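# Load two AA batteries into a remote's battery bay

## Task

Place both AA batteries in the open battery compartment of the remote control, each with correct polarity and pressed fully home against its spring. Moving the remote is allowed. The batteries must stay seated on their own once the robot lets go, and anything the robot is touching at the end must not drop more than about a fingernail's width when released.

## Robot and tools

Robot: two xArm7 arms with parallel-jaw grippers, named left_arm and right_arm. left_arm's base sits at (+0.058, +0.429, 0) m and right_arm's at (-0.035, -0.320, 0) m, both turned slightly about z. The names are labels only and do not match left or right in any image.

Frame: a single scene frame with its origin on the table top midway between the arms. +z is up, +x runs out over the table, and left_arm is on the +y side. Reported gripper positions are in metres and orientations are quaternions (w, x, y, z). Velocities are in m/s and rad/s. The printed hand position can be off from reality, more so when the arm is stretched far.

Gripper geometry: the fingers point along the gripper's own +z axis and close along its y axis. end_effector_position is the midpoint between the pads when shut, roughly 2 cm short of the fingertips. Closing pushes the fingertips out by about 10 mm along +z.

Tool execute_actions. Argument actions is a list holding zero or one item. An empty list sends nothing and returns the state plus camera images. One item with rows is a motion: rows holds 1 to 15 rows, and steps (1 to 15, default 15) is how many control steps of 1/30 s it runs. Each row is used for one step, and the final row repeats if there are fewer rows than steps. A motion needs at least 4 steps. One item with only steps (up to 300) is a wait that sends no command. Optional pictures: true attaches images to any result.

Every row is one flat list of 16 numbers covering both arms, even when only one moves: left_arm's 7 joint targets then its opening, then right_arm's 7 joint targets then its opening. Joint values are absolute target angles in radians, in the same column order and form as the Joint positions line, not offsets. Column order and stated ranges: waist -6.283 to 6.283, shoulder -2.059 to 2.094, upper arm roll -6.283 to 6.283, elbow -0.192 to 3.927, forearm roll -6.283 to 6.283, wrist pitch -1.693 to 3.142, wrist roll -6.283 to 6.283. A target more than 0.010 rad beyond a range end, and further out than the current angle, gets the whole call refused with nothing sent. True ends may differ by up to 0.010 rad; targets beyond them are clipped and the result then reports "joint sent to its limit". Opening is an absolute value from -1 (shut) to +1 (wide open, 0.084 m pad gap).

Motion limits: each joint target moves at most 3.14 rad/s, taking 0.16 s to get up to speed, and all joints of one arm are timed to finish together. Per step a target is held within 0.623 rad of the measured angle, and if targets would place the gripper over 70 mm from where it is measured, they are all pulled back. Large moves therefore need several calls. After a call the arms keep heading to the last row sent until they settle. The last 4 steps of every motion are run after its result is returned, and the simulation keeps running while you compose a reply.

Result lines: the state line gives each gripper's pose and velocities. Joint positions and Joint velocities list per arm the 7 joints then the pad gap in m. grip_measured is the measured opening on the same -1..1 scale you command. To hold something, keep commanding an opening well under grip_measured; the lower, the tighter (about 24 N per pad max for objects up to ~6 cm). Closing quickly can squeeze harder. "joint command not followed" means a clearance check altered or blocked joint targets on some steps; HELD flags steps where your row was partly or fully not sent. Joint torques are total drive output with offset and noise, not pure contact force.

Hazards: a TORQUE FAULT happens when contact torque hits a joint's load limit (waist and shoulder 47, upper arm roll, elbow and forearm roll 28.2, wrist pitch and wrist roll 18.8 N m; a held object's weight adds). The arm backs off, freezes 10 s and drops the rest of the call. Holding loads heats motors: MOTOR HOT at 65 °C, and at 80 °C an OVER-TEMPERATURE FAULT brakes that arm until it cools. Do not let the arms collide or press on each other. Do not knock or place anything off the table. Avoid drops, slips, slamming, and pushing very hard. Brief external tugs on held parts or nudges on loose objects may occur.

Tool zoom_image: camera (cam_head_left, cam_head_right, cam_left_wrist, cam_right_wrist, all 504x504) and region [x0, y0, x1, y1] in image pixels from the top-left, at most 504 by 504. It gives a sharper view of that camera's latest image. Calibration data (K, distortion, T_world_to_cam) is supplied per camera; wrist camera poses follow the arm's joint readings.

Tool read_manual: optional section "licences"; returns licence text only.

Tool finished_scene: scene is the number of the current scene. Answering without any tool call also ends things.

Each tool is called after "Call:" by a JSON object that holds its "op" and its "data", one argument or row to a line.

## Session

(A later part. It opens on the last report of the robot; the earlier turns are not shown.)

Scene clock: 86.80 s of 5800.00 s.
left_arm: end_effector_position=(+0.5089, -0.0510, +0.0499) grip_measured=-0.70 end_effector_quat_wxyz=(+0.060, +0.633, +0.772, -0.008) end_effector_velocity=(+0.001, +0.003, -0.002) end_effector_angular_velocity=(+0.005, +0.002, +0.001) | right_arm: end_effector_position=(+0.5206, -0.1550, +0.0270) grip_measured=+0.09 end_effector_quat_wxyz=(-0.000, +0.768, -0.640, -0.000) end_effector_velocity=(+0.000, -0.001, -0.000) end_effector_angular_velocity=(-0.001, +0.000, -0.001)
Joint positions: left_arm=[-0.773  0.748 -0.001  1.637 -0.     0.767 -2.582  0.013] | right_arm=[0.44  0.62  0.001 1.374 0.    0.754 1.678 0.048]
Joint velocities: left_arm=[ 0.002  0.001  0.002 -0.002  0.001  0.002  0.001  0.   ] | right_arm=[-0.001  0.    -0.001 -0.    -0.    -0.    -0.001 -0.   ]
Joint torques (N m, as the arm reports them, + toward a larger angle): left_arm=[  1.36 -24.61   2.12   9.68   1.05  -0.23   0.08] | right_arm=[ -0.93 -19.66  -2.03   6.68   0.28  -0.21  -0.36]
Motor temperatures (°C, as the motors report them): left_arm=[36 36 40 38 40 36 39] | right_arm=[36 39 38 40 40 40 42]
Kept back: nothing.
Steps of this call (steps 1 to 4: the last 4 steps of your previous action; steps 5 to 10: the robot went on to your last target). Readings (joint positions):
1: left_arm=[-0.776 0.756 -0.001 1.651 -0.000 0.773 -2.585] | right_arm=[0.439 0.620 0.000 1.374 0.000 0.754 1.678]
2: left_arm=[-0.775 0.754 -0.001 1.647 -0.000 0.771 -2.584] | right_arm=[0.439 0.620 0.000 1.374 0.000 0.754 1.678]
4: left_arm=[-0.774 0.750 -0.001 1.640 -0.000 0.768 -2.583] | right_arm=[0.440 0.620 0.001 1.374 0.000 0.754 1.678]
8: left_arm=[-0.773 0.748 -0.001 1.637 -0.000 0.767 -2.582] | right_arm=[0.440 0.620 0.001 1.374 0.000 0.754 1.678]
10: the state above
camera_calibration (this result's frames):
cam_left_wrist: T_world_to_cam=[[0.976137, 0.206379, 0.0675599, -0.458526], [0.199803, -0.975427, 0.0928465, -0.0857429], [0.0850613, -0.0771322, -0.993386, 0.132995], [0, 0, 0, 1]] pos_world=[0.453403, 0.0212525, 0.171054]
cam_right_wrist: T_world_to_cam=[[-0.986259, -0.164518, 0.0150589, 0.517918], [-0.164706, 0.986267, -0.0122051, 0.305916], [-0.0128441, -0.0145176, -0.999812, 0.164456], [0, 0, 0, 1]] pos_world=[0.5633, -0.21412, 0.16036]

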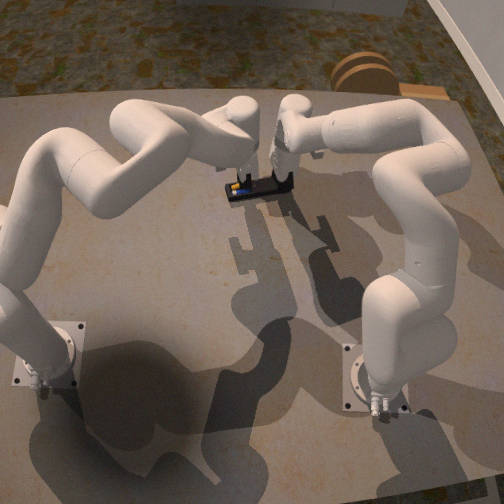

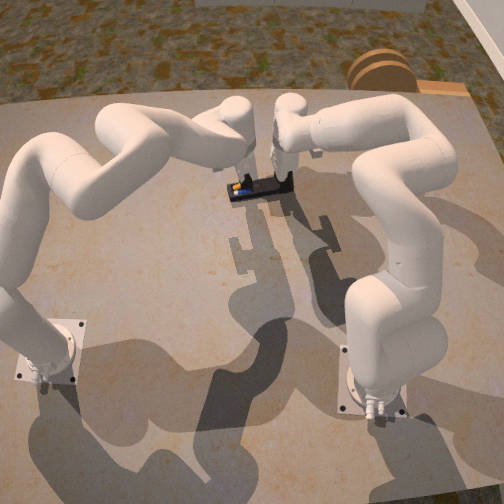

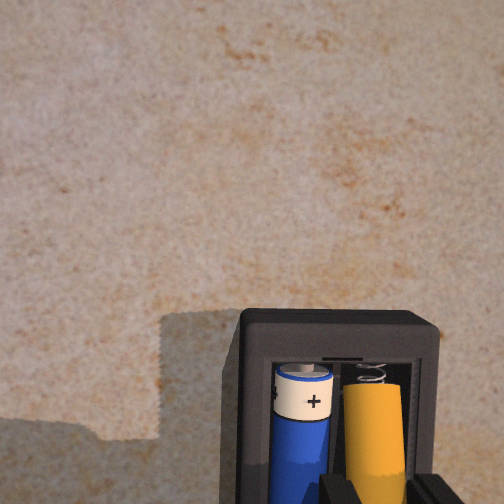

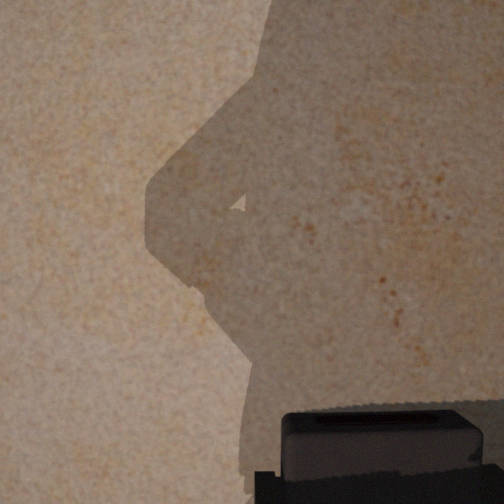

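Call:
{"op": "execute_actions", "data": {
  "actions": [
    {"rows":[[-0.7725,0.7469,0,1.6334,0,0.7667,-2.582,-0.9,0.439,0.6196,0,1.3738,0,0.7542,1.678,-0.3],[-0.7721,0.7454,0,1.631,0,0.7657,-2.5816,-0.9,0.439,0.6196,0,1.3738,0,0.7542,1.678,-0.3],[-0.7717,0.744,0,1.6285,0,0.7646,-2.5812,-0.9,0.439,0.6196,0,1.3738,0,0.7542,1.678,-0.3],[-0.7713,0.7426,0,1.6261,0,0.7636,-2.5808,-0.9,0.439,0.6196,0,1.3738,0,0.7542,1.678,-0.3],[-0.7709,0.7411,0,1.6236,0,0.7626,-2.5804,-0.9,0.439,0.6196,0,1.3738,0,0.7542,1.678,-0.3],[-0.7705,0.7397,0,1.6211,0,0.7616,-2.58,-0.9,0.439,0.6196,0,1.3738,0,0.7542,1.678,-0.3],[-0.7701,0.7382,0,1.6187,0,0.7605,-2.5796,-0.9,0.439,0.6196,0,1.3738,0,0.7542,1.678,-0.3],[-0.7697,0.7368,0,1.6162,0,0.7595,-2.5792,-0.9,0.439,0.6196,0,1.3738,0,0.7542,1.678,-0.3]],"steps":15}
  ],
  "pictures": true
}}

Call:
{"op": "zoom_image", "data": {
  "camera": "cam_left_wrist",
  "region": [210, 250, 504, 504]
}}

Scene clock: 87.50 s of 5800.00 s.
left_arm: end_effector_position=(+0.5083, -0.0475, +0.0503) grip_measured=-0.70 end_effector_quat_wxyz=(+0.061, +0.633, +0.771, -0.008) end_effector_velocity=(-0.000, +0.002, -0.001) end_effector_angular_velocity=(-0.000, -0.000, +0.001) | right_arm: end_effector_position=(+0.5207, -0.1554, +0.0270) grip_measured=+0.09 end_effector_quat_wxyz=(-0.000, +0.768, -0.641, -0.000) end_effector_velocity=(-0.000, -0.001, -0.000) end_effector_angular_velocity=(-0.000, +0.001, -0.002)
Joint positions: left_arm=[-0.77   0.737 -0.001  1.618 -0.     0.759 -2.579  0.013] | right_arm=[0.439 0.62  0.001 1.374 0.    0.754 1.678 0.048]
Joint velocities: left_arm=[ 0.001 -0.004 -0.    -0.01   0.    -0.006  0.    -0.   ] | right_arm=[-0.001 -0.    -0.    -0.001  0.001 -0.     0.     0.   ]
Joint torques (N m, as the arm reports them, + toward a larger angle): left_arm=[  3.72 -23.3    3.89   8.26   1.3    0.71   0.15] | right_arm=[ -4.67 -19.73  -5.54   6.61  -0.24   0.    -0.32]
Motor temperatures (°C, as the motors report them): left_arm=[36 36 40 38 40 36 39] | right_arm=[36 39 38 40 40 40 42]
Steps of this call (steps 1 to 10: the robot went on to your last target; steps 11 to 21: the first 11 steps of this action). Readings (joint positions):
11: left_arm=[-0.773 0.748 -0.000 1.636 -0.000 0.767 -2.582] | right_arm=[0.440 0.620 0.001 1.374 0.000 0.754 1.678]
12: left_arm=[-0.773 0.747 -0.000 1.635 -0.000 0.767 -2.582] | right_arm=[0.440 0.620 0.001 1.374 0.000 0.754 1.678]
14: left_arm=[-0.772 0.745 -0.000 1.631 -0.000 0.765 -2.582] | right_arm=[0.440 0.620 0.001 1.374 0.000 0.754 1.678]
18: left_arm=[-0.771 0.739 -0.001 1.621 -0.000 0.761 -2.580] | right_arm=[0.439 0.620 0.001 1.374 0.000 0.754 1.678]
21: the state above
camera_calibration (this result's frames):
cam_left_wrist: T_world_to_cam=[[0.976089, 0.206344, 0.0683563, -0.4587], [0.199637, -0.975385, 0.0936445, -0.0821716], [0.0859967, -0.0777589, -0.993256, 0.133278], [0, 0, 0, 1]] pos_world=[0.452675, 0.0248646, 0.17143]
cam_right_wrist: T_world_to_cam=[[-0.986351, -0.163966, 0.0150755, 0.518083], [-0.164158, 0.986355, -0.0125186, 0.306075], [-0.0128172, -0.0148225, -0.999808, 0.164389], [0, 0, 0, 1]] pos_world=[0.563364, -0.214514, 0.160379]

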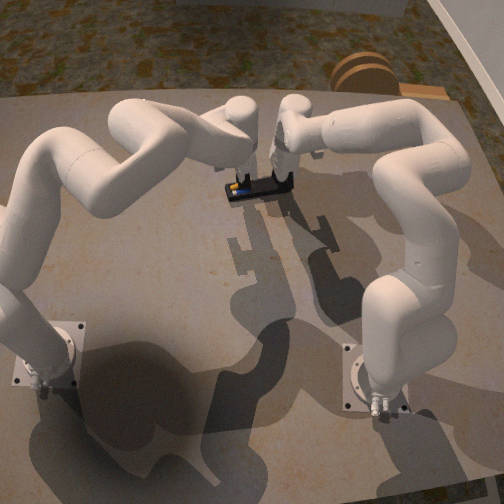

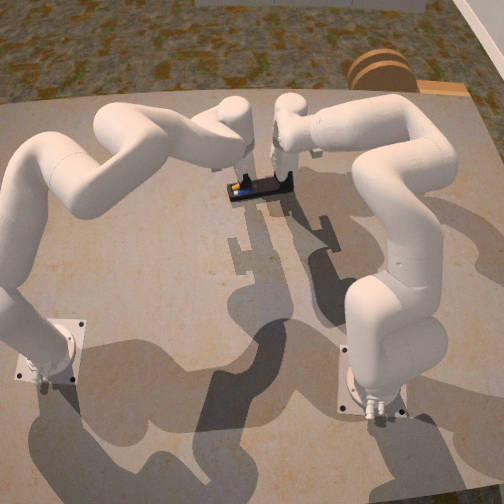

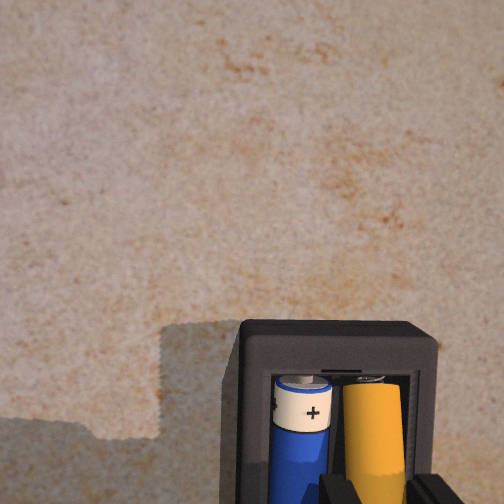

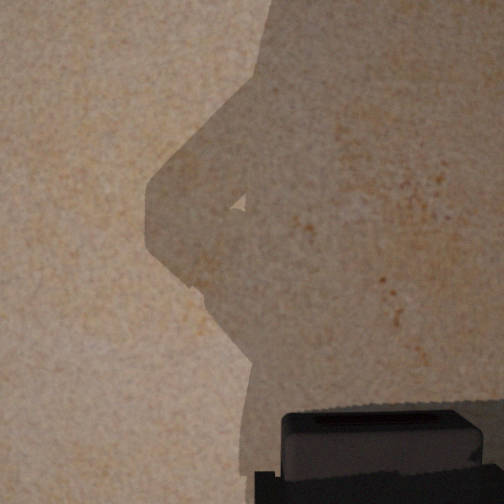

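Region (210, 250, 504, 504) of cam_left_wrist's 504x504 image, scaled by 1.714, with more detail than that image has; it fills the top 435 rows of this view, and the rest is white.

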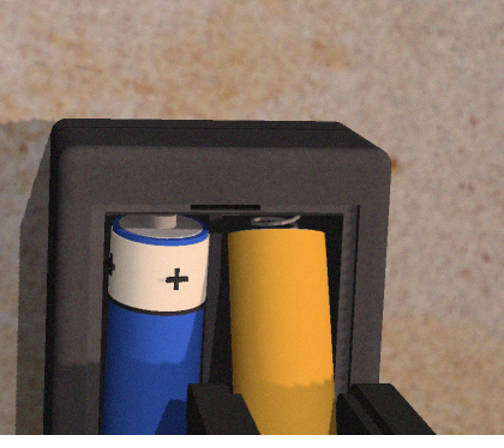

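Call:
{"op": "execute_actions", "data": {
  "actions": [
    {"rows":[[-0.7697,0.7457,0,1.6339,0,0.7783,-2.5777,-0.9,0.439,0.6196,0,1.3738,0,0.7542,1.678,-0.3],[-0.7697,0.7545,0,1.6516,0,0.7972,-2.5763,-0.9,0.439,0.6196,0,1.3738,0,0.7542,1.678,-0.3],[-0.7697,0.7634,0,1.6693,0,0.816,-2.5748,-0.9,0.439,0.6196,0,1.3738,0,0.7542,1.678,-0.3],[-0.7697,0.7722,0,1.687,0,0.8348,-2.5734,-0.9,0.439,0.6196,0,1.3738,0,0.7542,1.678,-0.3],[-0.7697,0.7811,0,1.7047,0,0.8536,-2.5719,-0.9,0.439,0.6196,0,1.3738,0,0.7542,1.678,-0.3],[-0.7697,0.79,0,1.7224,0,0.8725,-2.5704,-0.9,0.439,0.6196,0,1.3738,0,0.7542,1.678,-0.3],[-0.7697,0.7988,0,1.74,0,0.8913,-2.569,-0.9,0.439,0.6196,0,1.3738,0,0.7542,1.678,-0.3],[-0.7697,0.8077,0,1.7577,0,0.9101,-2.5675,-0.9,0.439,0.6196,0,1.3738,0,0.7542,1.678,-0.3],[-0.7697,0.8165,0,1.7754,0,0.9289,-2.5661,-0.9,0.439,0.6196,0,1.3738,0,0.7542,1.678,-0.3],[-0.7697,0.8254,0,1.7931,0,0.9478,-2.5646,-0.9,0.439,0.6196,0,1.3738,0,0.7542,1.678,-0.3],[-0.7697,0.8342,0,1.8108,0,0.9666,-2.5632,-0.9,0.439,0.6196,0,1.3738,0,0.7542,1.678,-0.3],[-0.7697,0.8431,0,1.8285,0,0.9854,-2.5617,-0.9,0.439,0.6196,0,1.3738,0,0.7542,1.678,-0.3]],"steps":15}
  ]
}}

Call:
{"op": "execute_actions", "data": {
  "actions": [
    {"steps":10}
  ],
  "pictures": true
}}

Call:
{"op": "zoom_image", "data": {
  "camera": "cam_left_wrist",
  "region": [210, 250, 504, 504]
}}

Call:
{"op": "zoom_image", "data": {
  "camera": "cam_head_left",
  "region": [200, 80, 330, 210]
}}

Scene clock: 89.20 s of 5800.00 s.
left_arm: end_effector_position=(+0.5102, -0.0486, +0.0467) grip_measured=-0.70 end_effector_quat_wxyz=(+0.015, +0.639, +0.769, -0.002) end_effector_velocity=(+0.003, -0.005, -0.005) end_effector_angular_velocity=(+0.212, +0.201, -0.045) | right_arm: end_effector_position=(+0.5207, -0.1556, +0.0270) grip_measured=+0.09 end_effector_quat_wxyz=(-0.000, +0.768, -0.641, -0.000) end_effector_velocity=(+0.001, -0.001, +0.000) end_effector_angular_velocity=(+0.000, -0.001, -0.001)
Joint positions: left_arm=[-0.77   0.815 -0.     1.772 -0.     0.926 -2.566  0.013] | right_arm=[0.439 0.62  0.001 1.374 0.    0.754 1.678 0.048]
Joint velocities: left_arm=[-0.001  0.265 -0.     0.529 -0.     0.556  0.043 -0.   ] | right_arm=[-0.001 -0.    -0.     0.001  0.     0.    -0.    -0.   ]
Joint torques (N m, as the arm reports them, + toward a larger angle): left_arm=[  8.55 -22.37   6.42   7.04   2.06   1.38   0.11] | right_arm=[ -9.56 -20.09 -10.29   6.6   -0.91   0.16  -0.33]
Motor temperatures (°C, as the motors report them): left_arm=[36 36 40 38 40 36 39] | right_arm=[36 39 38 40 40 40 42]
Steps of this call (steps 1 to 4: the last 4 steps of your previous action; steps 5 to 15: the robot went on to your last target; steps 16 to 40: nothing new was sent; steps 41 to 51: the first 11 steps of this action). Readings (joint positions):
41: left_arm=[-0.770 0.737 -0.000 1.617 -0.000 0.760 -2.579] | right_arm=[0.439 0.620 0.000 1.374 0.000 0.754 1.678]
42: left_arm=[-0.770 0.740 -0.000 1.623 -0.000 0.767 -2.579] | right_arm=[0.439 0.620 0.001 1.374 0.000 0.754 1.678]
44: left_arm=[-0.770 0.753 -0.000 1.650 -0.000 0.796 -2.576] | right_arm=[0.439 0.620 0.001 1.374 0.000 0.754 1.678]
48: left_arm=[-0.770 0.789 -0.000 1.719 -0.000 0.870 -2.571] | right_arm=[0.439 0.620 0.001 1.374 0.000 0.754 1.678]
51: the state above

Scene clock: 89.53 s of 5800.00 s.
left_arm: end_effector_position=(+0.5105, -0.0489, +0.0465) grip_measured=-0.70 end_effector_quat_wxyz=(+0.000, +0.641, +0.768, -0.000) end_effector_velocity=(+0.001, +0.000, +0.000) end_effector_angular_velocity=(+0.000, +0.000, +0.000) | right_arm: end_effector_position=(+0.5208, -0.1557, +0.0270) grip_measured=+0.09 end_effector_quat_wxyz=(-0.000, +0.768, -0.641, -0.000) end_effector_velocity=(-0.000, -0.001, -0.000) end_effector_angular_velocity=(-0.001, +0.001, -0.000)
Joint positions: left_arm=[-0.77   0.843 -0.     1.828 -0.     0.985 -2.562  0.013] | right_arm=[0.439 0.62  0.    1.374 0.    0.754 1.678 0.048]
Joint velocities: left_arm=[ 0.001  0.     0.     0.002 -0.     0.002  0.001 -0.   ] | right_arm=[-0.001  0.    -0.    -0.001 -0.001  0.     0.    -0.   ]
Joint torques (N m, as the arm reports them, + toward a larger angle): left_arm=[  8.83 -23.04   6.92   6.86   2.47   1.78   0.27] | right_arm=[-10.34 -19.97 -11.04   6.55  -1.13   0.25  -0.33]
Motor temperatures (°C, as the motors report them): left_arm=[36 36 40 38 40 36 39] | right_arm=[36 39 38 40 40 40 42]
Kept back: nothing.
Steps of this call (steps 1 to 4: the last 4 steps of your previous action; steps 5 to 10: the robot went on to your last target). Readings (joint positions):
1: left_arm=[-0.770 0.824 -0.000 1.789 -0.000 0.944 -2.565] | right_arm=[0.439 0.620 0.001 1.374 0.000 0.754 1.678]
2: left_arm=[-0.770 0.833 -0.000 1.807 -0.000 0.963 -2.564] | right_arm=[0.439 0.620 0.001 1.374 0.000 0.754 1.678]
4: left_arm=[-0.770 0.842 -0.000 1.825 -0.000 0.980 -2.562] | right_arm=[0.439 0.620 0.000 1.374 0.000 0.754 1.678]
8: left_arm=[-0.770 0.843 -0.000 1.828 -0.000 0.985 -2.562] | right_arm=[0.439 0.620 0.000 1.374 0.000 0.754 1.678]
10: the state above
camera_calibration (this result's frames):
cam_left_wrist: T_world_to_cam=[[0.982412, 0.186669, 0.00456835, -0.461563], [0.186707, -0.98236, -0.0104655, -0.0725288], [0.00253417, 0.0111344, -0.999935, 0.176437], [0, 0, 0, 1]] pos_world=[0.466539, 0.0129453, 0.177775]
cam_right_wrist: T_world_to_cam=[[-0.986428, -0.1635, 0.0150945, 0.518221], [-0.163695, 0.986428, -0.0127747, 0.306203], [-0.012801, -0.0150722, -0.999804, 0.164338], [0, 0, 0, 1]] pos_world=[0.563416, -0.214841, 0.160395]

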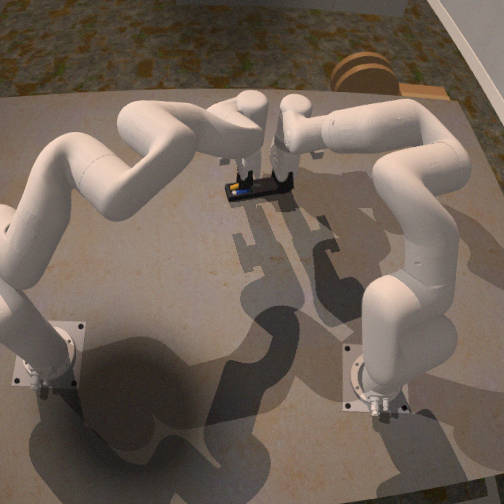

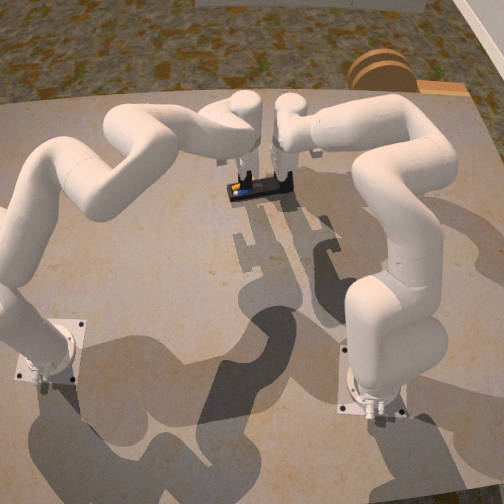

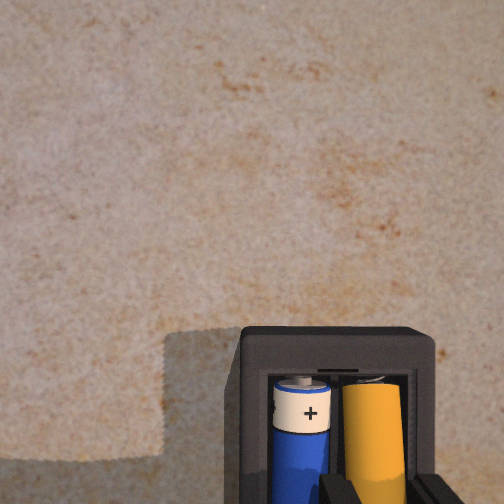

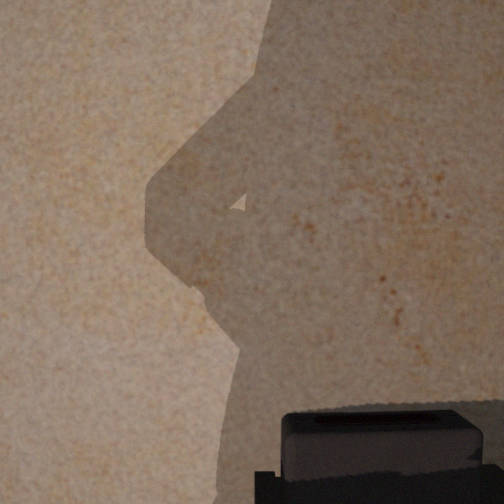

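Region (210, 250, 504, 504) of cam_left_wrist's 504x504 image, scaled by 1.714, with more detail than that image has; it fills the top 435 rows of this view, and the rest is white.

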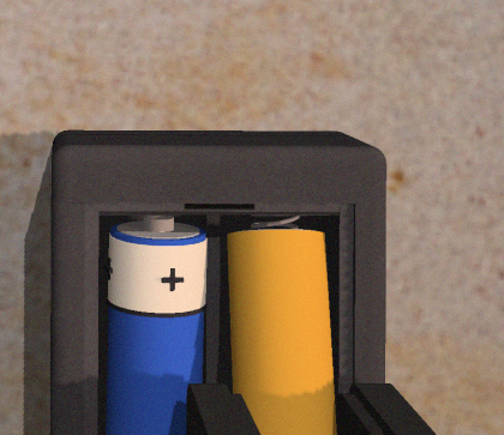

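Region (200, 80, 330, 210) of cam_head_left's 504x504 image, scaled by 3.877, with more detail than that image has.

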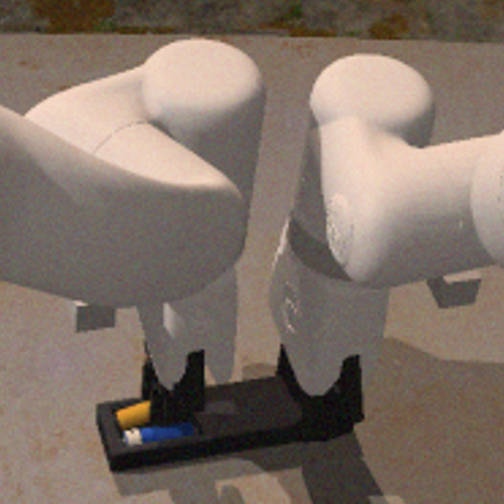

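Call:
{"op": "execute_actions", "data": {
  "actions": [
    {"rows":[[-0.7697,0.8439,0,1.8283,0,0.9844,-2.5617,-0.9,0.439,0.6196,0,1.3738,0,0.7542,1.678,-0.3],[-0.7697,0.8447,0,1.8281,0,0.9834,-2.5617,-0.9,0.439,0.6196,0,1.3738,0,0.7542,1.678,-0.3],[-0.7697,0.8455,0,1.8279,0,0.9824,-2.5617,-0.8,0.439,0.6196,0,1.3738,0,0.7542,1.678,-0.3],[-0.7697,0.8455,0,1.8279,0,0.9824,-2.5617,-0.75,0.439,0.6196,0,1.3738,0,0.7542,1.678,-0.3],[-0.7697,0.8455,0,1.8279,0,0.9824,-2.5617,-0.72,0.439,0.6196,0,1.3738,0,0.7542,1.678,-0.3],[-0.7697,0.8455,0,1.8279,0,0.9824,-2.5617,-0.70,0.439,0.6196,0,1.3738,0,0.7542,1.678,-0.3],[-0.7697,0.8455,0,1.8279,0,0.9824,-2.5617,-0.68,0.439,0.6196,0,1.3738,0,0.7542,1.678,-0.3],[-0.7697,0.8455,0,1.8279,0,0.9824,-2.5617,-0.66,0.439,0.6196,0,1.3738,0,0.7542,1.678,-0.3],[-0.7697,0.8455,0,1.8279,0,0.9824,-2.5617,-0.64,0.439,0.6196,0,1.3738,0,0.7542,1.678,-0.3],[-0.7697,0.8455,0,1.8279,0,0.9824,-2.5617,-0.62,0.439,0.6196,0,1.3738,0,0.7542,1.678,-0.3],[-0.7697,0.8455,0,1.8279,0,0.9824,-2.5617,-0.58,0.439,0.6196,0,1.3738,0,0.7542,1.678,-0.3],[-0.7697,0.8455,0,1.8279,0,0.9824,-2.5617,-0.5,0.439,0.6196,0,1.3738,0,0.7542,1.678,-0.3]],"steps":15}
  ]
}}

Call:
{"op": "execute_actions", "data": {
  "actions": [
    {"rows":[[-0.7697,0.8455,0,1.8279,0,0.9824,-2.5617,-0.5,0.439,0.6196,0,1.3738,0,0.7542,1.678,-0.3],[-0.7697,0.8455,0,1.8279,0,0.9824,-2.5617,-0.5,0.439,0.6196,0,1.3738,0,0.7542,1.678,-0.3],[-0.7697,0.8455,0,1.8279,0,0.9824,-2.5617,-0.5,0.439,0.6196,0,1.3738,0,0.7542,1.678,-0.3],[-0.7697,0.835,0,1.822,0,0.987,-2.5617,-0.5,0.439,0.6196,0,1.3738,0,0.7542,1.678,-0.3],[-0.7697,0.815,0,1.812,0,0.997,-2.5617,-0.5,0.439,0.6196,0,1.3738,0,0.7542,1.678,-0.3],[-0.7697,0.79,0,1.80,0,1.01,-2.5617,-0.5,0.439,0.6196,0,1.3738,0,0.7542,1.678,-0.3],[-0.7697,0.76,0,1.785,0,1.025,-2.5617,-0.5,0.439,0.6196,0,1.3738,0,0.7542,1.678,-0.3],[-0.7697,0.74,0,1.77,0,1.03,-2.5617,-0.5,0.439,0.6196,0,1.3738,0,0.7542,1.678,-0.3]],"steps":15}
  ]
}}

Call:
{"op": "execute_actions", "data": {
  "actions": [
    {"steps":6}
  ],
  "pictures": true
}}

Call:
{"op": "zoom_image", "data": {
  "camera": "cam_left_wrist",
  "region": [210, 250, 504, 504]
}}

Call:
{"op": "zoom_image", "data": {
  "camera": "cam_head_left",
  "region": [210, 150, 310, 210]
}}

Scene clock: 90.73 s of 5800.00 s.
left_arm: end_effector_position=(+0.5129, -0.0448, +0.0449) grip_measured=-0.62 end_effector_quat_wxyz=(-0.002, +0.639, +0.769, +0.002) end_effector_velocity=(+0.015, +0.025, -0.011) end_effector_angular_velocity=(+0.031, +0.000, +0.032) | right_arm: end_effector_position=(+0.5215, -0.1580, +0.0270) grip_measured=+0.09 end_effector_quat_wxyz=(+0.000, +0.767, -0.642, +0.001) end_effector_velocity=(+0.011, -0.034, +0.001) end_effector_angular_velocity=(-0.018, -0.009, -0.057)
Joint positions: left_arm=[-0.767  0.844  0.004  1.826  0.001  0.986 -2.562  0.017] | right_arm=[ 0.438  0.62  -0.002  1.374 -0.     0.754  1.678  0.048]
Joint velocities: left_arm=[ 0.02   0.006  0.023 -0.018  0.004 -0.002  0.001  0.046] | right_arm=[-0.025 -0.001 -0.036  0.002  0.002 -0.002  0.001  0.   ]
Joint torques (N m, as the arm reports them, + toward a larger angle): left_arm=[  1.49 -20.66   2.33   8.31   1.21  -0.06   0.05] | right_arm=[ -7.25 -20.24  -7.84   6.5   -0.91   0.44  -0.54]
Motor temperatures (°C, as the motors report them): left_arm=[36 36 40 38 40 36 39] | right_arm=[36 39 38 40 40 40 42]
Steps of this call (steps 1 to 25: the robot went on to your last target; steps 26 to 36: the first 11 steps of this action). Readings (joint positions):
26: left_arm=[-0.770 0.843 -0.000 1.828 -0.000 0.985 -2.562] | right_arm=[0.439 0.620 0.000 1.374 0.000 0.754 1.678]
27: left_arm=[-0.770 0.843 -0.000 1.828 -0.000 0.985 -2.562] | right_arm=[0.439 0.620 0.000 1.374 0.000 0.754 1.678]
29: left_arm=[-0.770 0.844 -0.000 1.828 -0.000 0.983 -2.562] | right_arm=[0.439 0.620 0.000 1.374 0.000 0.754 1.678]
33: left_arm=[-0.770 0.845 0.000 1.828 0.000 0.983 -2.562] | right_arm=[0.439 0.620 0.000 1.374 0.000 0.754 1.678]
36: the state above

Scene clock: 91.23 s of 5800.00 s.
left_arm: end_effector_position=(+0.5029, -0.0422, +0.0877) grip_measured=-0.52 end_effector_quat_wxyz=(+0.003, +0.641, +0.767, -0.001) end_effector_velocity=(+0.040, -0.048, +0.203) end_effector_angular_velocity=(-0.225, -0.211, -0.005) | right_arm: end_effector_position=(+0.5213, -0.1591, +0.0269) grip_measured=+0.09 end_effector_quat_wxyz=(+0.001, +0.766, -0.642, +0.001) end_effector_velocity=(-0.001, +0.002, -0.000) end_effector_angular_velocity=(+0.002, +0.001, +0.000)
Joint positions: left_arm=[-0.77   0.742 -0.001  1.775 -0.     1.028 -2.562  0.021] | right_arm=[ 0.437  0.619 -0.003  1.373 -0.001  0.755  1.678  0.048]
Joint velocities: left_arm=[-0.004 -0.286 -0.002  0.048 -0.     0.026 -0.     0.   ] | right_arm=[ 0.001 -0.     0.002 -0.001  0.001 -0.001  0.001  0.   ]
Joint torques (N m, as the arm reports them, + toward a larger angle): left_arm=[ -0.37 -13.06   0.7    7.09   0.54  -0.21   0.16] | right_arm=[  1.8  -19.16   0.73   7.26   0.81  -1.33  -0.26]
Motor temperatures (°C, as the motors report them): left_arm=[36 36 40 38 40 36 39] | right_arm=[36 39 38 40 40 40 42]
Steps of this call (steps 1 to 4: the last 4 steps of your previous action; steps 5 to 15: the first 11 steps of this action). Readings (joint positions):
5: left_arm=[-0.767 0.846 0.005 1.826 0.001 0.985 -2.562] | right_arm=[0.437 0.619 -0.004 1.374 -0.001 0.754 1.678]
6: left_arm=[-0.767 0.846 0.005 1.826 0.001 0.985 -2.562] | right_arm=[0.437 0.619 -0.004 1.374 -0.001 0.754 1.678]
8: left_arm=[-0.767 0.845 0.005 1.826 0.001 0.985 -2.562] | right_arm=[0.437 0.619 -0.004 1.374 -0.001 0.754 1.678]
12: left_arm=[-0.769 0.801 0.001 1.794 0.000 1.010 -2.562] | right_arm=[0.437 0.619 -0.003 1.373 -0.001 0.755 1.678]
15: the state above

Scene clock: 91.43 s of 5800.00 s.
left_arm: end_effector_position=(+0.5014, -0.0385, +0.0835) grip_measured=-0.52 end_effector_quat_wxyz=(-0.003, +0.641, +0.768, +0.000) end_effector_velocity=(-0.010, +0.012, -0.030) end_effector_angular_velocity=(+0.043, +0.041, +0.002) | right_arm: end_effector_position=(+0.5213, -0.1587, +0.0269) grip_measured=+0.09 end_effector_quat_wxyz=(+0.001, +0.767, -0.642, +0.001) end_effector_velocity=(+0.003, +0.005, +0.000) end_effector_angular_velocity=(+0.011, -0.011, -0.000)
Joint positions: left_arm=[-0.769  0.743  0.     1.767 -0.     1.031 -2.562  0.021] | right_arm=[ 0.437  0.619 -0.003  1.373 -0.001  0.755  1.678  0.048]
Joint velocities: left_arm=[ 0.     0.031  0.002 -0.023 -0.002  0.005  0.001 -0.   ] | right_arm=[-0.001  0.003  0.007  0.003  0.005 -0.013  0.001 -0.   ]
Joint torques (N m, as the arm reports them, + toward a larger angle): left_arm=[ -2.24 -28.51  -0.19  12.61   0.58  -1.03   0.13] | right_arm=[  4.99 -19.03   3.52   7.57   0.92  -1.27  -0.19]
Motor temperatures (°C, as the motors report them): left_arm=[36 36 40 38 40 36 39] | right_arm=[36 39 38 40 40 40 42]
Kept back: nothing.
Steps of this call (steps 1 to 4: the last 4 steps of your previous action; steps 5 to 6: the robot went on to your last target). Readings (joint positions):
1: left_arm=[-0.770 0.736 -0.001 1.776 -0.000 1.028 -2.562] | right_arm=[0.437 0.619 -0.003 1.373 -0.001 0.755 1.678]
2: left_arm=[-0.770 0.734 -0.001 1.776 -0.000 1.029 -2.562] | right_arm=[0.437 0.619 -0.003 1.373 -0.001 0.755 1.678]
4: left_arm=[-0.770 0.739 -0.000 1.771 -0.000 1.030 -2.562] | right_arm=[0.437 0.619 -0.003 1.373 -0.001 0.755 1.678]
6: the state above
camera_calibration (this result's frames):
cam_left_wrist: T_world_to_cam=[[0.982308, 0.187269, 0.001363, -0.454362], [0.187266, -0.982175, -0.0162424, -0.0600015], [-0.00170299, 0.0162102, -0.999867, 0.215607], [0, 0, 0, 1]] pos_world=[0.457926, 0.0226609, 0.215223]
cam_right_wrist: T_world_to_cam=[[-0.987043, -0.159683, 0.0157255, 0.519175], [-0.159919, 0.987015, -0.0150571, 0.307405], [-0.013117, -0.0173769, -0.999763, 0.164045], [0, 0, 0, 1]] pos_world=[0.56376, -0.217659, 0.160471]

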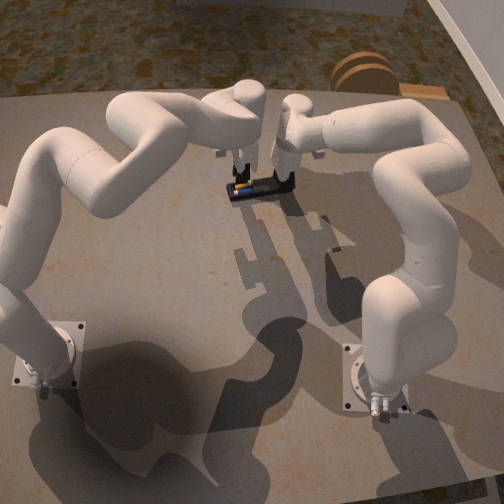

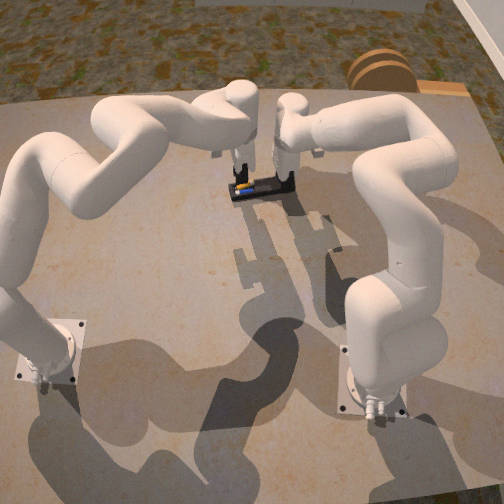

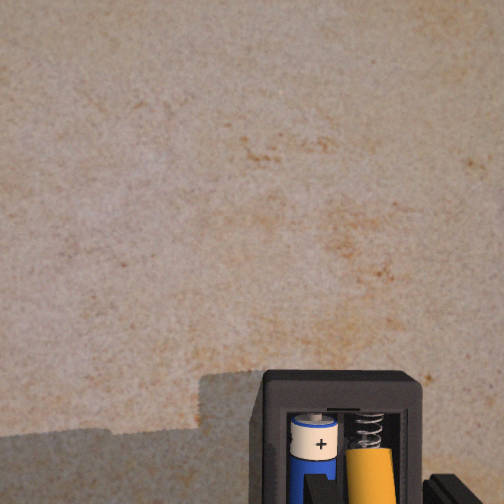

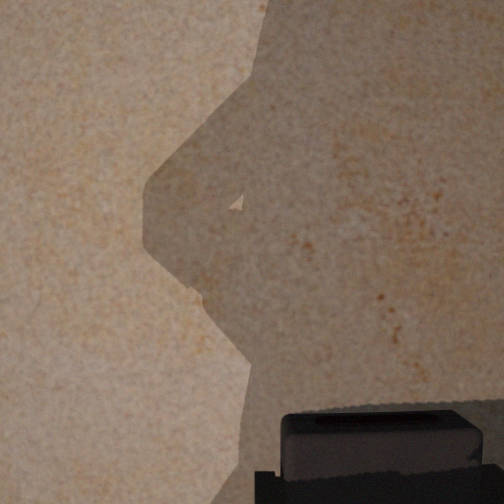

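Region (210, 250, 504, 504) of cam_left_wrist's 504x504 image, scaled by 1.714, with more detail than that image has; it fills the top 435 rows of this view, and the rest is white.

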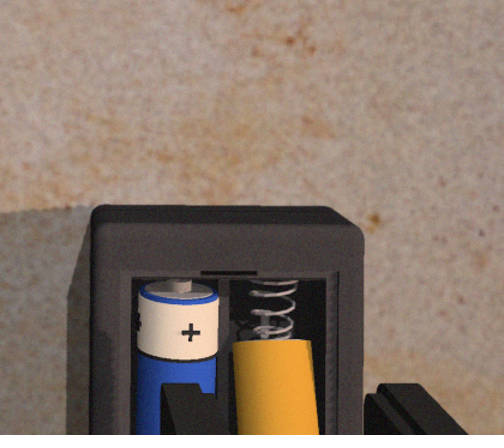

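Region (210, 150, 310, 210) of cam_head_left's 504x504 image, scaled by 5.040, with more detail than that image has; it fills the top 302 rows of this view, and the rest is white.

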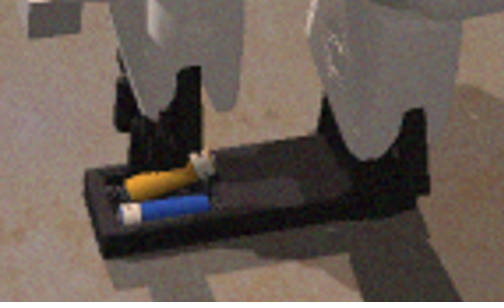

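Call:
{"op": "execute_actions", "data": {
  "actions": [
    {"rows":[[-0.766,0.745,0,1.77,0,1.025,-2.1,0,0.439,0.6196,0,1.3738,0,0.7542,1.678,-0.3],[-0.766,0.745,0,1.77,0,1.025,-2.1,0,0.439,0.6196,0,1.3738,0,0.7542,1.678,-0.3],[-0.763,0.75,0,1.772,0,1.02,-1.6,0.5,0.439,0.6196,0,1.3738,0,0.7542,1.678,-0.3],[-0.763,0.75,0,1.772,0,1.02,-1.6,0.5,0.439,0.6196,0,1.3738,0,0.7542,1.678,-0.3],[-0.7614,0.76,0,1.774,0,1.012,-0.9824,1,0.439,0.6196,0,1.3738,0,0.7542,1.678,-0.3]],"steps":15}
  ]
}}

Call:
{"op": "execute_actions", "data": {
  "actions": [
    {"rows":[[-0.7614,0.76,0,1.774,0,1.012,-0.9824,1,0.439,0.6196,0,1.3738,0,0.7542,1.678,-0.3],[-0.7614,0.76,0,1.774,0,1.012,-0.9824,1,0.439,0.6196,0,1.3738,0,0.7542,1.678,-0.3],[-0.7614,0.76,0,1.774,0,1.012,-0.9824,1,0.439,0.6196,0,1.3738,0,0.7542,1.678,-0.3],[-0.7614,0.76,0,1.774,0,1.012,-0.9824,1,0.439,0.6196,0,1.3738,0,0.7542,1.678,-0.3],[-0.7614,0.76,0,1.774,0,1.012,-0.9824,1,0.439,0.6196,0,1.3738,0,0.7542,1.678,-0.3],[-0.7614,0.76,0,1.774,0,1.012,-0.9824,1,0.439,0.6196,0,1.3738,0,0.7542,1.678,-0.3],[-0.7614,0.76,0,1.774,0,1.012,-0.9824,1,0.439,0.6196,0,1.3738,0,0.7542,1.678,-0.3],[-0.7614,0.775,0,1.7743,0,0.999,-0.9824,1,0.439,0.6196,0,1.3738,0,0.7542,1.678,-0.3],[-0.7614,0.7891,0,1.7746,0,0.9855,-0.9824,1,0.439,0.6196,0,1.3738,0,0.7542,1.678,-0.3]],"steps":15}
  ]
}}

Call:
{"op": "execute_actions", "data": {
  "actions": [
    {"steps":8}
  ],
  "pictures": true
}}

Call:
{"op": "zoom_image", "data": {
  "camera": "cam_head_left",
  "region": [210, 150, 310, 210]
}}

Scene clock: 93.60 s of 5800.00 s.
left_arm: end_effector_position=(+0.5068, -0.0376, +0.0790) grip_measured=+1.00 end_effector_quat_wxyz=(+0.000, +0.874, +0.486, +0.000) end_effector_velocity=(+0.010, +0.010, -0.037) end_effector_angular_velocity=(+0.018, +0.012, -3.095) | right_arm: end_effector_position=(+0.5208, -0.1560, +0.0270) grip_measured=+0.09 end_effector_quat_wxyz=(-0.000, +0.768, -0.641, -0.000) end_effector_velocity=(+0.000, -0.000, +0.000) end_effector_angular_velocity=(+0.000, -0.001, -0.001)
Joint positions: left_arm=[-0.763  0.755  0.001  1.772  0.     1.017 -1.82   0.084] | right_arm=[0.439 0.62  0.    1.374 0.    0.754 1.678 0.048]
Joint velocities: left_arm=[ 0.019  0.063  0.003  0.002 -0.001 -0.042  3.117  0.   ] | right_arm=[-0.    -0.    -0.    -0.     0.    -0.     0.001 -0.   ]
Joint torques (N m, as the arm reports them, + toward a larger angle): left_arm=[ -2.9  -26.46  -0.4   11.56   0.82  -0.84   0.2 ] | right_arm=[  0.21 -20.95  -1.     7.19   0.35  -0.12  -0.4 ]
Motor temperatures (°C, as the motors report them): left_arm=[36 36 40 38 40 36 39] | right_arm=[36 39 38 40 40 40 42]
Steps of this call (steps 1 to 15: the robot went on to your last target; steps 16 to 54: nothing new was sent; steps 55 to 65: the first 11 steps of this action). Readings (joint positions):
55: left_arm=[-0.770 0.740 -0.000 1.770 -0.000 1.030 -2.561] | right_arm=[0.439 0.620 0.000 1.374 0.000 0.754 1.678]
56: left_arm=[-0.770 0.740 -0.000 1.770 -0.000 1.030 -2.551] | right_arm=[0.439 0.620 0.000 1.374 0.000 0.754 1.678]
58: left_arm=[-0.769 0.741 -0.000 1.770 -0.000 1.029 -2.481] | right_arm=[0.439 0.620 0.000 1.374 0.000 0.754 1.678]
62: left_arm=[-0.766 0.747 -0.000 1.771 -0.000 1.023 -2.131] | right_arm=[0.439 0.620 0.000 1.374 0.000 0.754 1.678]
65: the state above

Scene clock: 94.10 s of 5800.00 s.
left_arm: end_effector_position=(+0.5096, -0.0397, +0.0659) grip_measured=+1.00 end_effector_quat_wxyz=(+0.002, +0.996, +0.090, +0.002) end_effector_velocity=(-0.031, +0.033, -0.175) end_effector_angular_velocity=(+0.138, +0.133, -0.008) | right_arm: end_effector_position=(+0.5208, -0.1560, +0.0270) grip_measured=+0.09 end_effector_quat_wxyz=(-0.000, +0.768, -0.641, -0.000) end_effector_velocity=(-0.000, -0.000, -0.000) end_effector_angular_velocity=(-0.001, +0.000, +0.001)
Joint positions: left_arm=[-0.761  0.781 -0.     1.777  0.     0.99  -0.984  0.084] | right_arm=[0.439 0.62  0.    1.374 0.    0.754 1.678 0.048]
Joint velocities: left_arm=[ 0.     0.238  0.001 -0.071 -0.001 -0.118  0.009 -0.   ] | right_arm=[ 0.     0.    -0.    -0.    -0.001  0.    -0.    -0.   ]
Joint torques (N m, as the arm reports them, + toward a larger angle): left_arm=[ -1.94 -28.37  -0.04  11.05   0.68  -0.55  -0.12] | right_arm=[ -0.29 -21.05  -1.34   7.16   0.3   -0.05  -0.43]
Motor temperatures (°C, as the motors report them): left_arm=[36 36 40 38 40 36 39] | right_arm=[36 39 38 40 40 40 42]
Steps of this call (steps 1 to 4: the last 4 steps of your previous action; steps 5 to 15: the first 11 steps of this action). Readings (joint positions):
5: left_arm=[-0.762 0.759 -0.000 1.774 0.000 1.013 -1.298] | right_arm=[0.439 0.620 0.000 1.374 0.000 0.754 1.678]
6: left_arm=[-0.762 0.759 -0.000 1.774 0.000 1.013 -1.201] | right_arm=[0.439 0.620 0.000 1.374 0.000 0.754 1.678]
8: left_arm=[-0.762 0.759 -0.000 1.774 0.000 1.012 -1.060] | right_arm=[0.439 0.620 0.000 1.374 0.000 0.754 1.678]
12: left_arm=[-0.761 0.760 -0.000 1.774 -0.000 1.011 -0.986] | right_arm=[0.439 0.620 0.000 1.374 0.000 0.754 1.678]
15: the state above

Scene clock: 94.37 s of 5800.00 s.
left_arm: end_effector_position=(+0.5092, -0.0392, +0.0615) grip_measured=+1.00 end_effector_quat_wxyz=(+0.001, +0.996, +0.090, +0.001) end_effector_velocity=(+0.003, -0.004, +0.010) end_effector_angular_velocity=(-0.013, -0.013, -0.004) | right_arm: end_effector_position=(+0.5208, -0.1560, +0.0270) grip_measured=+0.09 end_effector_quat_wxyz=(-0.000, +0.768, -0.641, -0.000) end_effector_velocity=(+0.000, +0.000, +0.000) end_effector_angular_velocity=(+0.001, -0.001, -0.001)
Joint positions: left_arm=[-0.761  0.788 -0.     1.776  0.     0.985 -0.983  0.084] | right_arm=[0.439 0.62  0.    1.374 0.    0.754 1.678 0.048]
Joint velocities: left_arm=[-0.001 -0.011 -0.     0.006  0.    -0.002  0.003 -0.   ] | right_arm=[ 0.    -0.    -0.     0.001  0.001  0.     0.     0.   ]
Joint torques (N m, as the arm reports them, + toward a larger angle): left_arm=[ -1.95 -24.89  -0.01  10.54   0.63  -0.83   0.1 ] | right_arm=[ -0.48 -20.87  -1.46   7.31   0.35  -0.04  -0.45]
Motor temperatures (°C, as the motors report them): left_arm=[36 36 40 38 40 36 39] | right_arm=[36 39 38 40 40 40 42]
Kept back: nothing.
Steps of this call (steps 1 to 4: the last 4 steps of your previous action; steps 5 to 8: the robot went on to your last target). Readings (joint positions):
1: left_arm=[-0.761 0.788 -0.000 1.774 -0.000 0.988 -0.983] | right_arm=[0.439 0.620 0.000 1.374 0.000 0.754 1.678]
2: left_arm=[-0.761 0.792 0.000 1.772 -0.000 0.987 -0.983] | right_arm=[0.439 0.620 0.000 1.374 0.000 0.754 1.678]
4: left_arm=[-0.761 0.792 0.000 1.771 -0.000 0.986 -0.983] | right_arm=[0.439 0.620 0.000 1.374 0.000 0.754 1.678]
8: the state above
camera_calibration (this result's frames):
cam_left_wrist: T_world_to_cam=[[0.186854, -0.982361, 0.00722243, -0.103068], [-0.982294, -0.186933, -0.0124431, 0.563908], [0.0135738, -0.00476949, -0.999896, 0.185068], [0, 0, 0, 1]] pos_world=[0.57067, 0.00504566, 0.19281]
cam_right_wrist: T_world_to_cam=[[-0.986492, -0.163111, 0.0151183, 0.518335], [-0.16331, 0.986489, -0.0129996, 0.30632], [-0.0127936, -0.015293, -0.999801, 0.16428], [0, 0, 0, 1]] pos_world=[0.56346, -0.215122, 0.160393]

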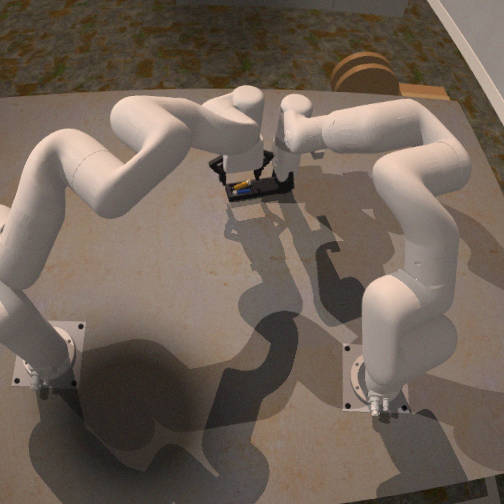

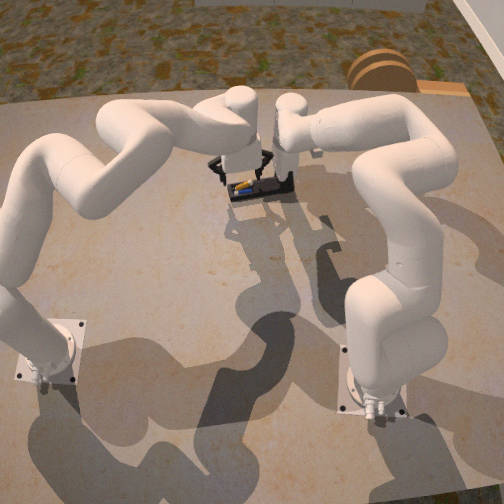

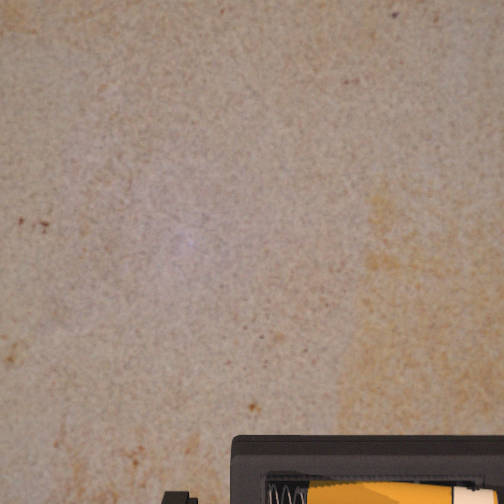

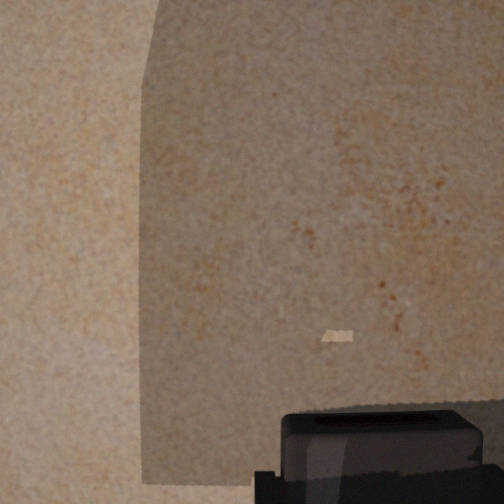

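Region (210, 150, 310, 210) of cam_head_left's 504x504 image, scaled by 5.040, with more detail than that image has; it fills the top 302 rows of this view, and the rest is white.

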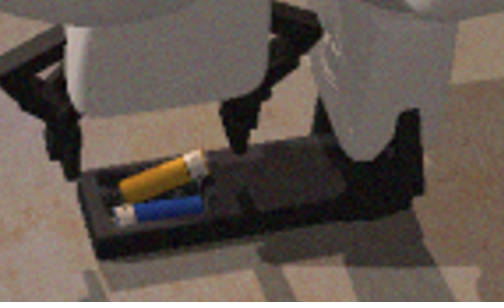

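Call:
{"op": "execute_actions", "data": {
  "actions": []
}}

Scene clock: 95.13 s of 5800.00 s.
left_arm: end_effector_position=(+0.5086, -0.0386, +0.0601) grip_measured=+1.00 end_effector_quat_wxyz=(+0.000, +0.996, +0.090, +0.000) end_effector_velocity=(+0.000, -0.000, +0.001) end_effector_angular_velocity=(-0.001, -0.001, -0.000) | right_arm: end_effector_position=(+0.5208, -0.1561, +0.0270) grip_measured=+0.09 end_effector_quat_wxyz=(-0.000, +0.768, -0.641, -0.000) end_effector_velocity=(-0.000, -0.000, -0.000) end_effector_angular_velocity=(-0.000, +0.000, -0.000)
Joint positions: left_arm=[-0.761  0.789 -0.     1.775  0.     0.985 -0.982  0.084] | right_arm=[0.439 0.62  0.    1.374 0.    0.754 1.678 0.048]
Joint velocities: left_arm=[-0.    -0.     0.     0.001  0.     0.    -0.     0.   ] | right_arm=[-0.     0.    -0.    -0.     0.    -0.    -0.001  0.   ]
Joint torques (N m, as the arm reports them, + toward a larger angle): left_arm=[ -1.92 -25.81   0.01  11.2    0.71  -0.78   0.12] | right_arm=[ -1.01 -21.06  -1.95   7.34   0.25  -0.01  -0.41]
Motor temperatures (°C, as the motors report them): left_arm=[36 36 40 38 40 36 39] | right_arm=[36 39 38 40 40 40 42]
Kept back: nothing.
Steps of this call (steps 1 to 15: the robot went on to your last target; steps 16 to 23: nothing new was sent). Readings (joint positions):
1: left_arm=[-0.761 0.788 -0.000 1.776 0.000 0.985 -0.983] | right_arm=[0.439 0.620 0.000 1.374 0.000 0.754 1.678]
2: left_arm=[-0.761 0.788 -0.000 1.776 0.000 0.985 -0.983] | right_arm=[0.439 0.620 0.000 1.374 0.000 0.754 1.678]
4: left_arm=[-0.761 0.789 -0.000 1.775 0.000 0.985 -0.982] | right_arm=[0.439 0.620 0.000 1.374 0.000 0.754 1.678]
8: left_arm=[-0.761 0.789 0.000 1.774 -0.000 0.986 -0.982] | right_arm=[0.439 0.620 0.000 1.374 0.000 0.754 1.678]
23: the state above
All arms were judged still, so your last target was given up. Only a new action makes them travel on or press farther. Fingers that are still opening or closing keep moving.
camera_calibration (this result's frames):
cam_left_wrist: T_world_to_cam=[[0.186698, -0.982406, 0.004717, -0.102089], [-0.98235, -0.186739, -0.0108124, 0.563371], [0.011503, -0.00261509, -0.99993, 0.184775], [0, 0, 0, 1]] pos_world=[0.570362, 0.00539398, 0.191335]
cam_right_wrist: T_world_to_cam=[[-0.986502, -0.163051, 0.0151012, 0.51836], [-0.16325, 0.986499, -0.0130283, 0.306333], [-0.0127731, -0.0153177, -0.999801, 0.164272], [0, 0, 0, 1]] pos_world=[0.56347, -0.215162, 0.160402]

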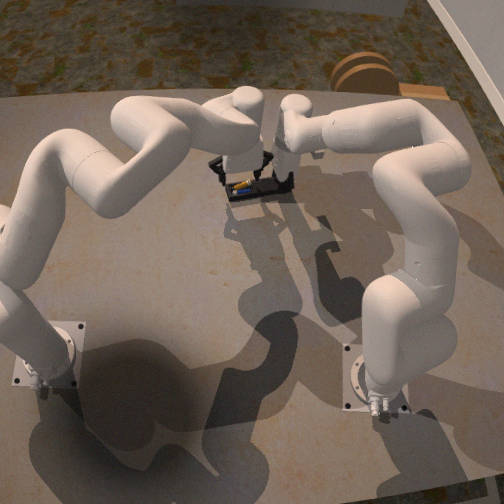

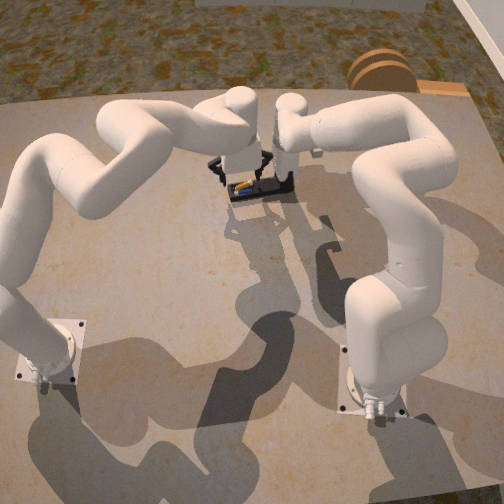

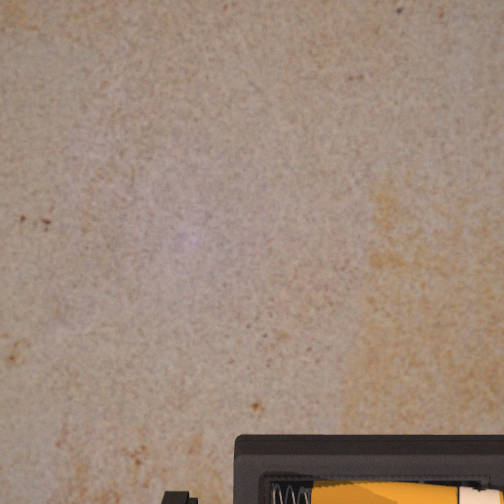

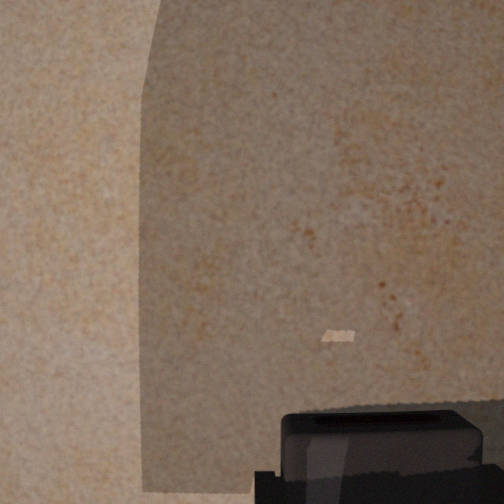

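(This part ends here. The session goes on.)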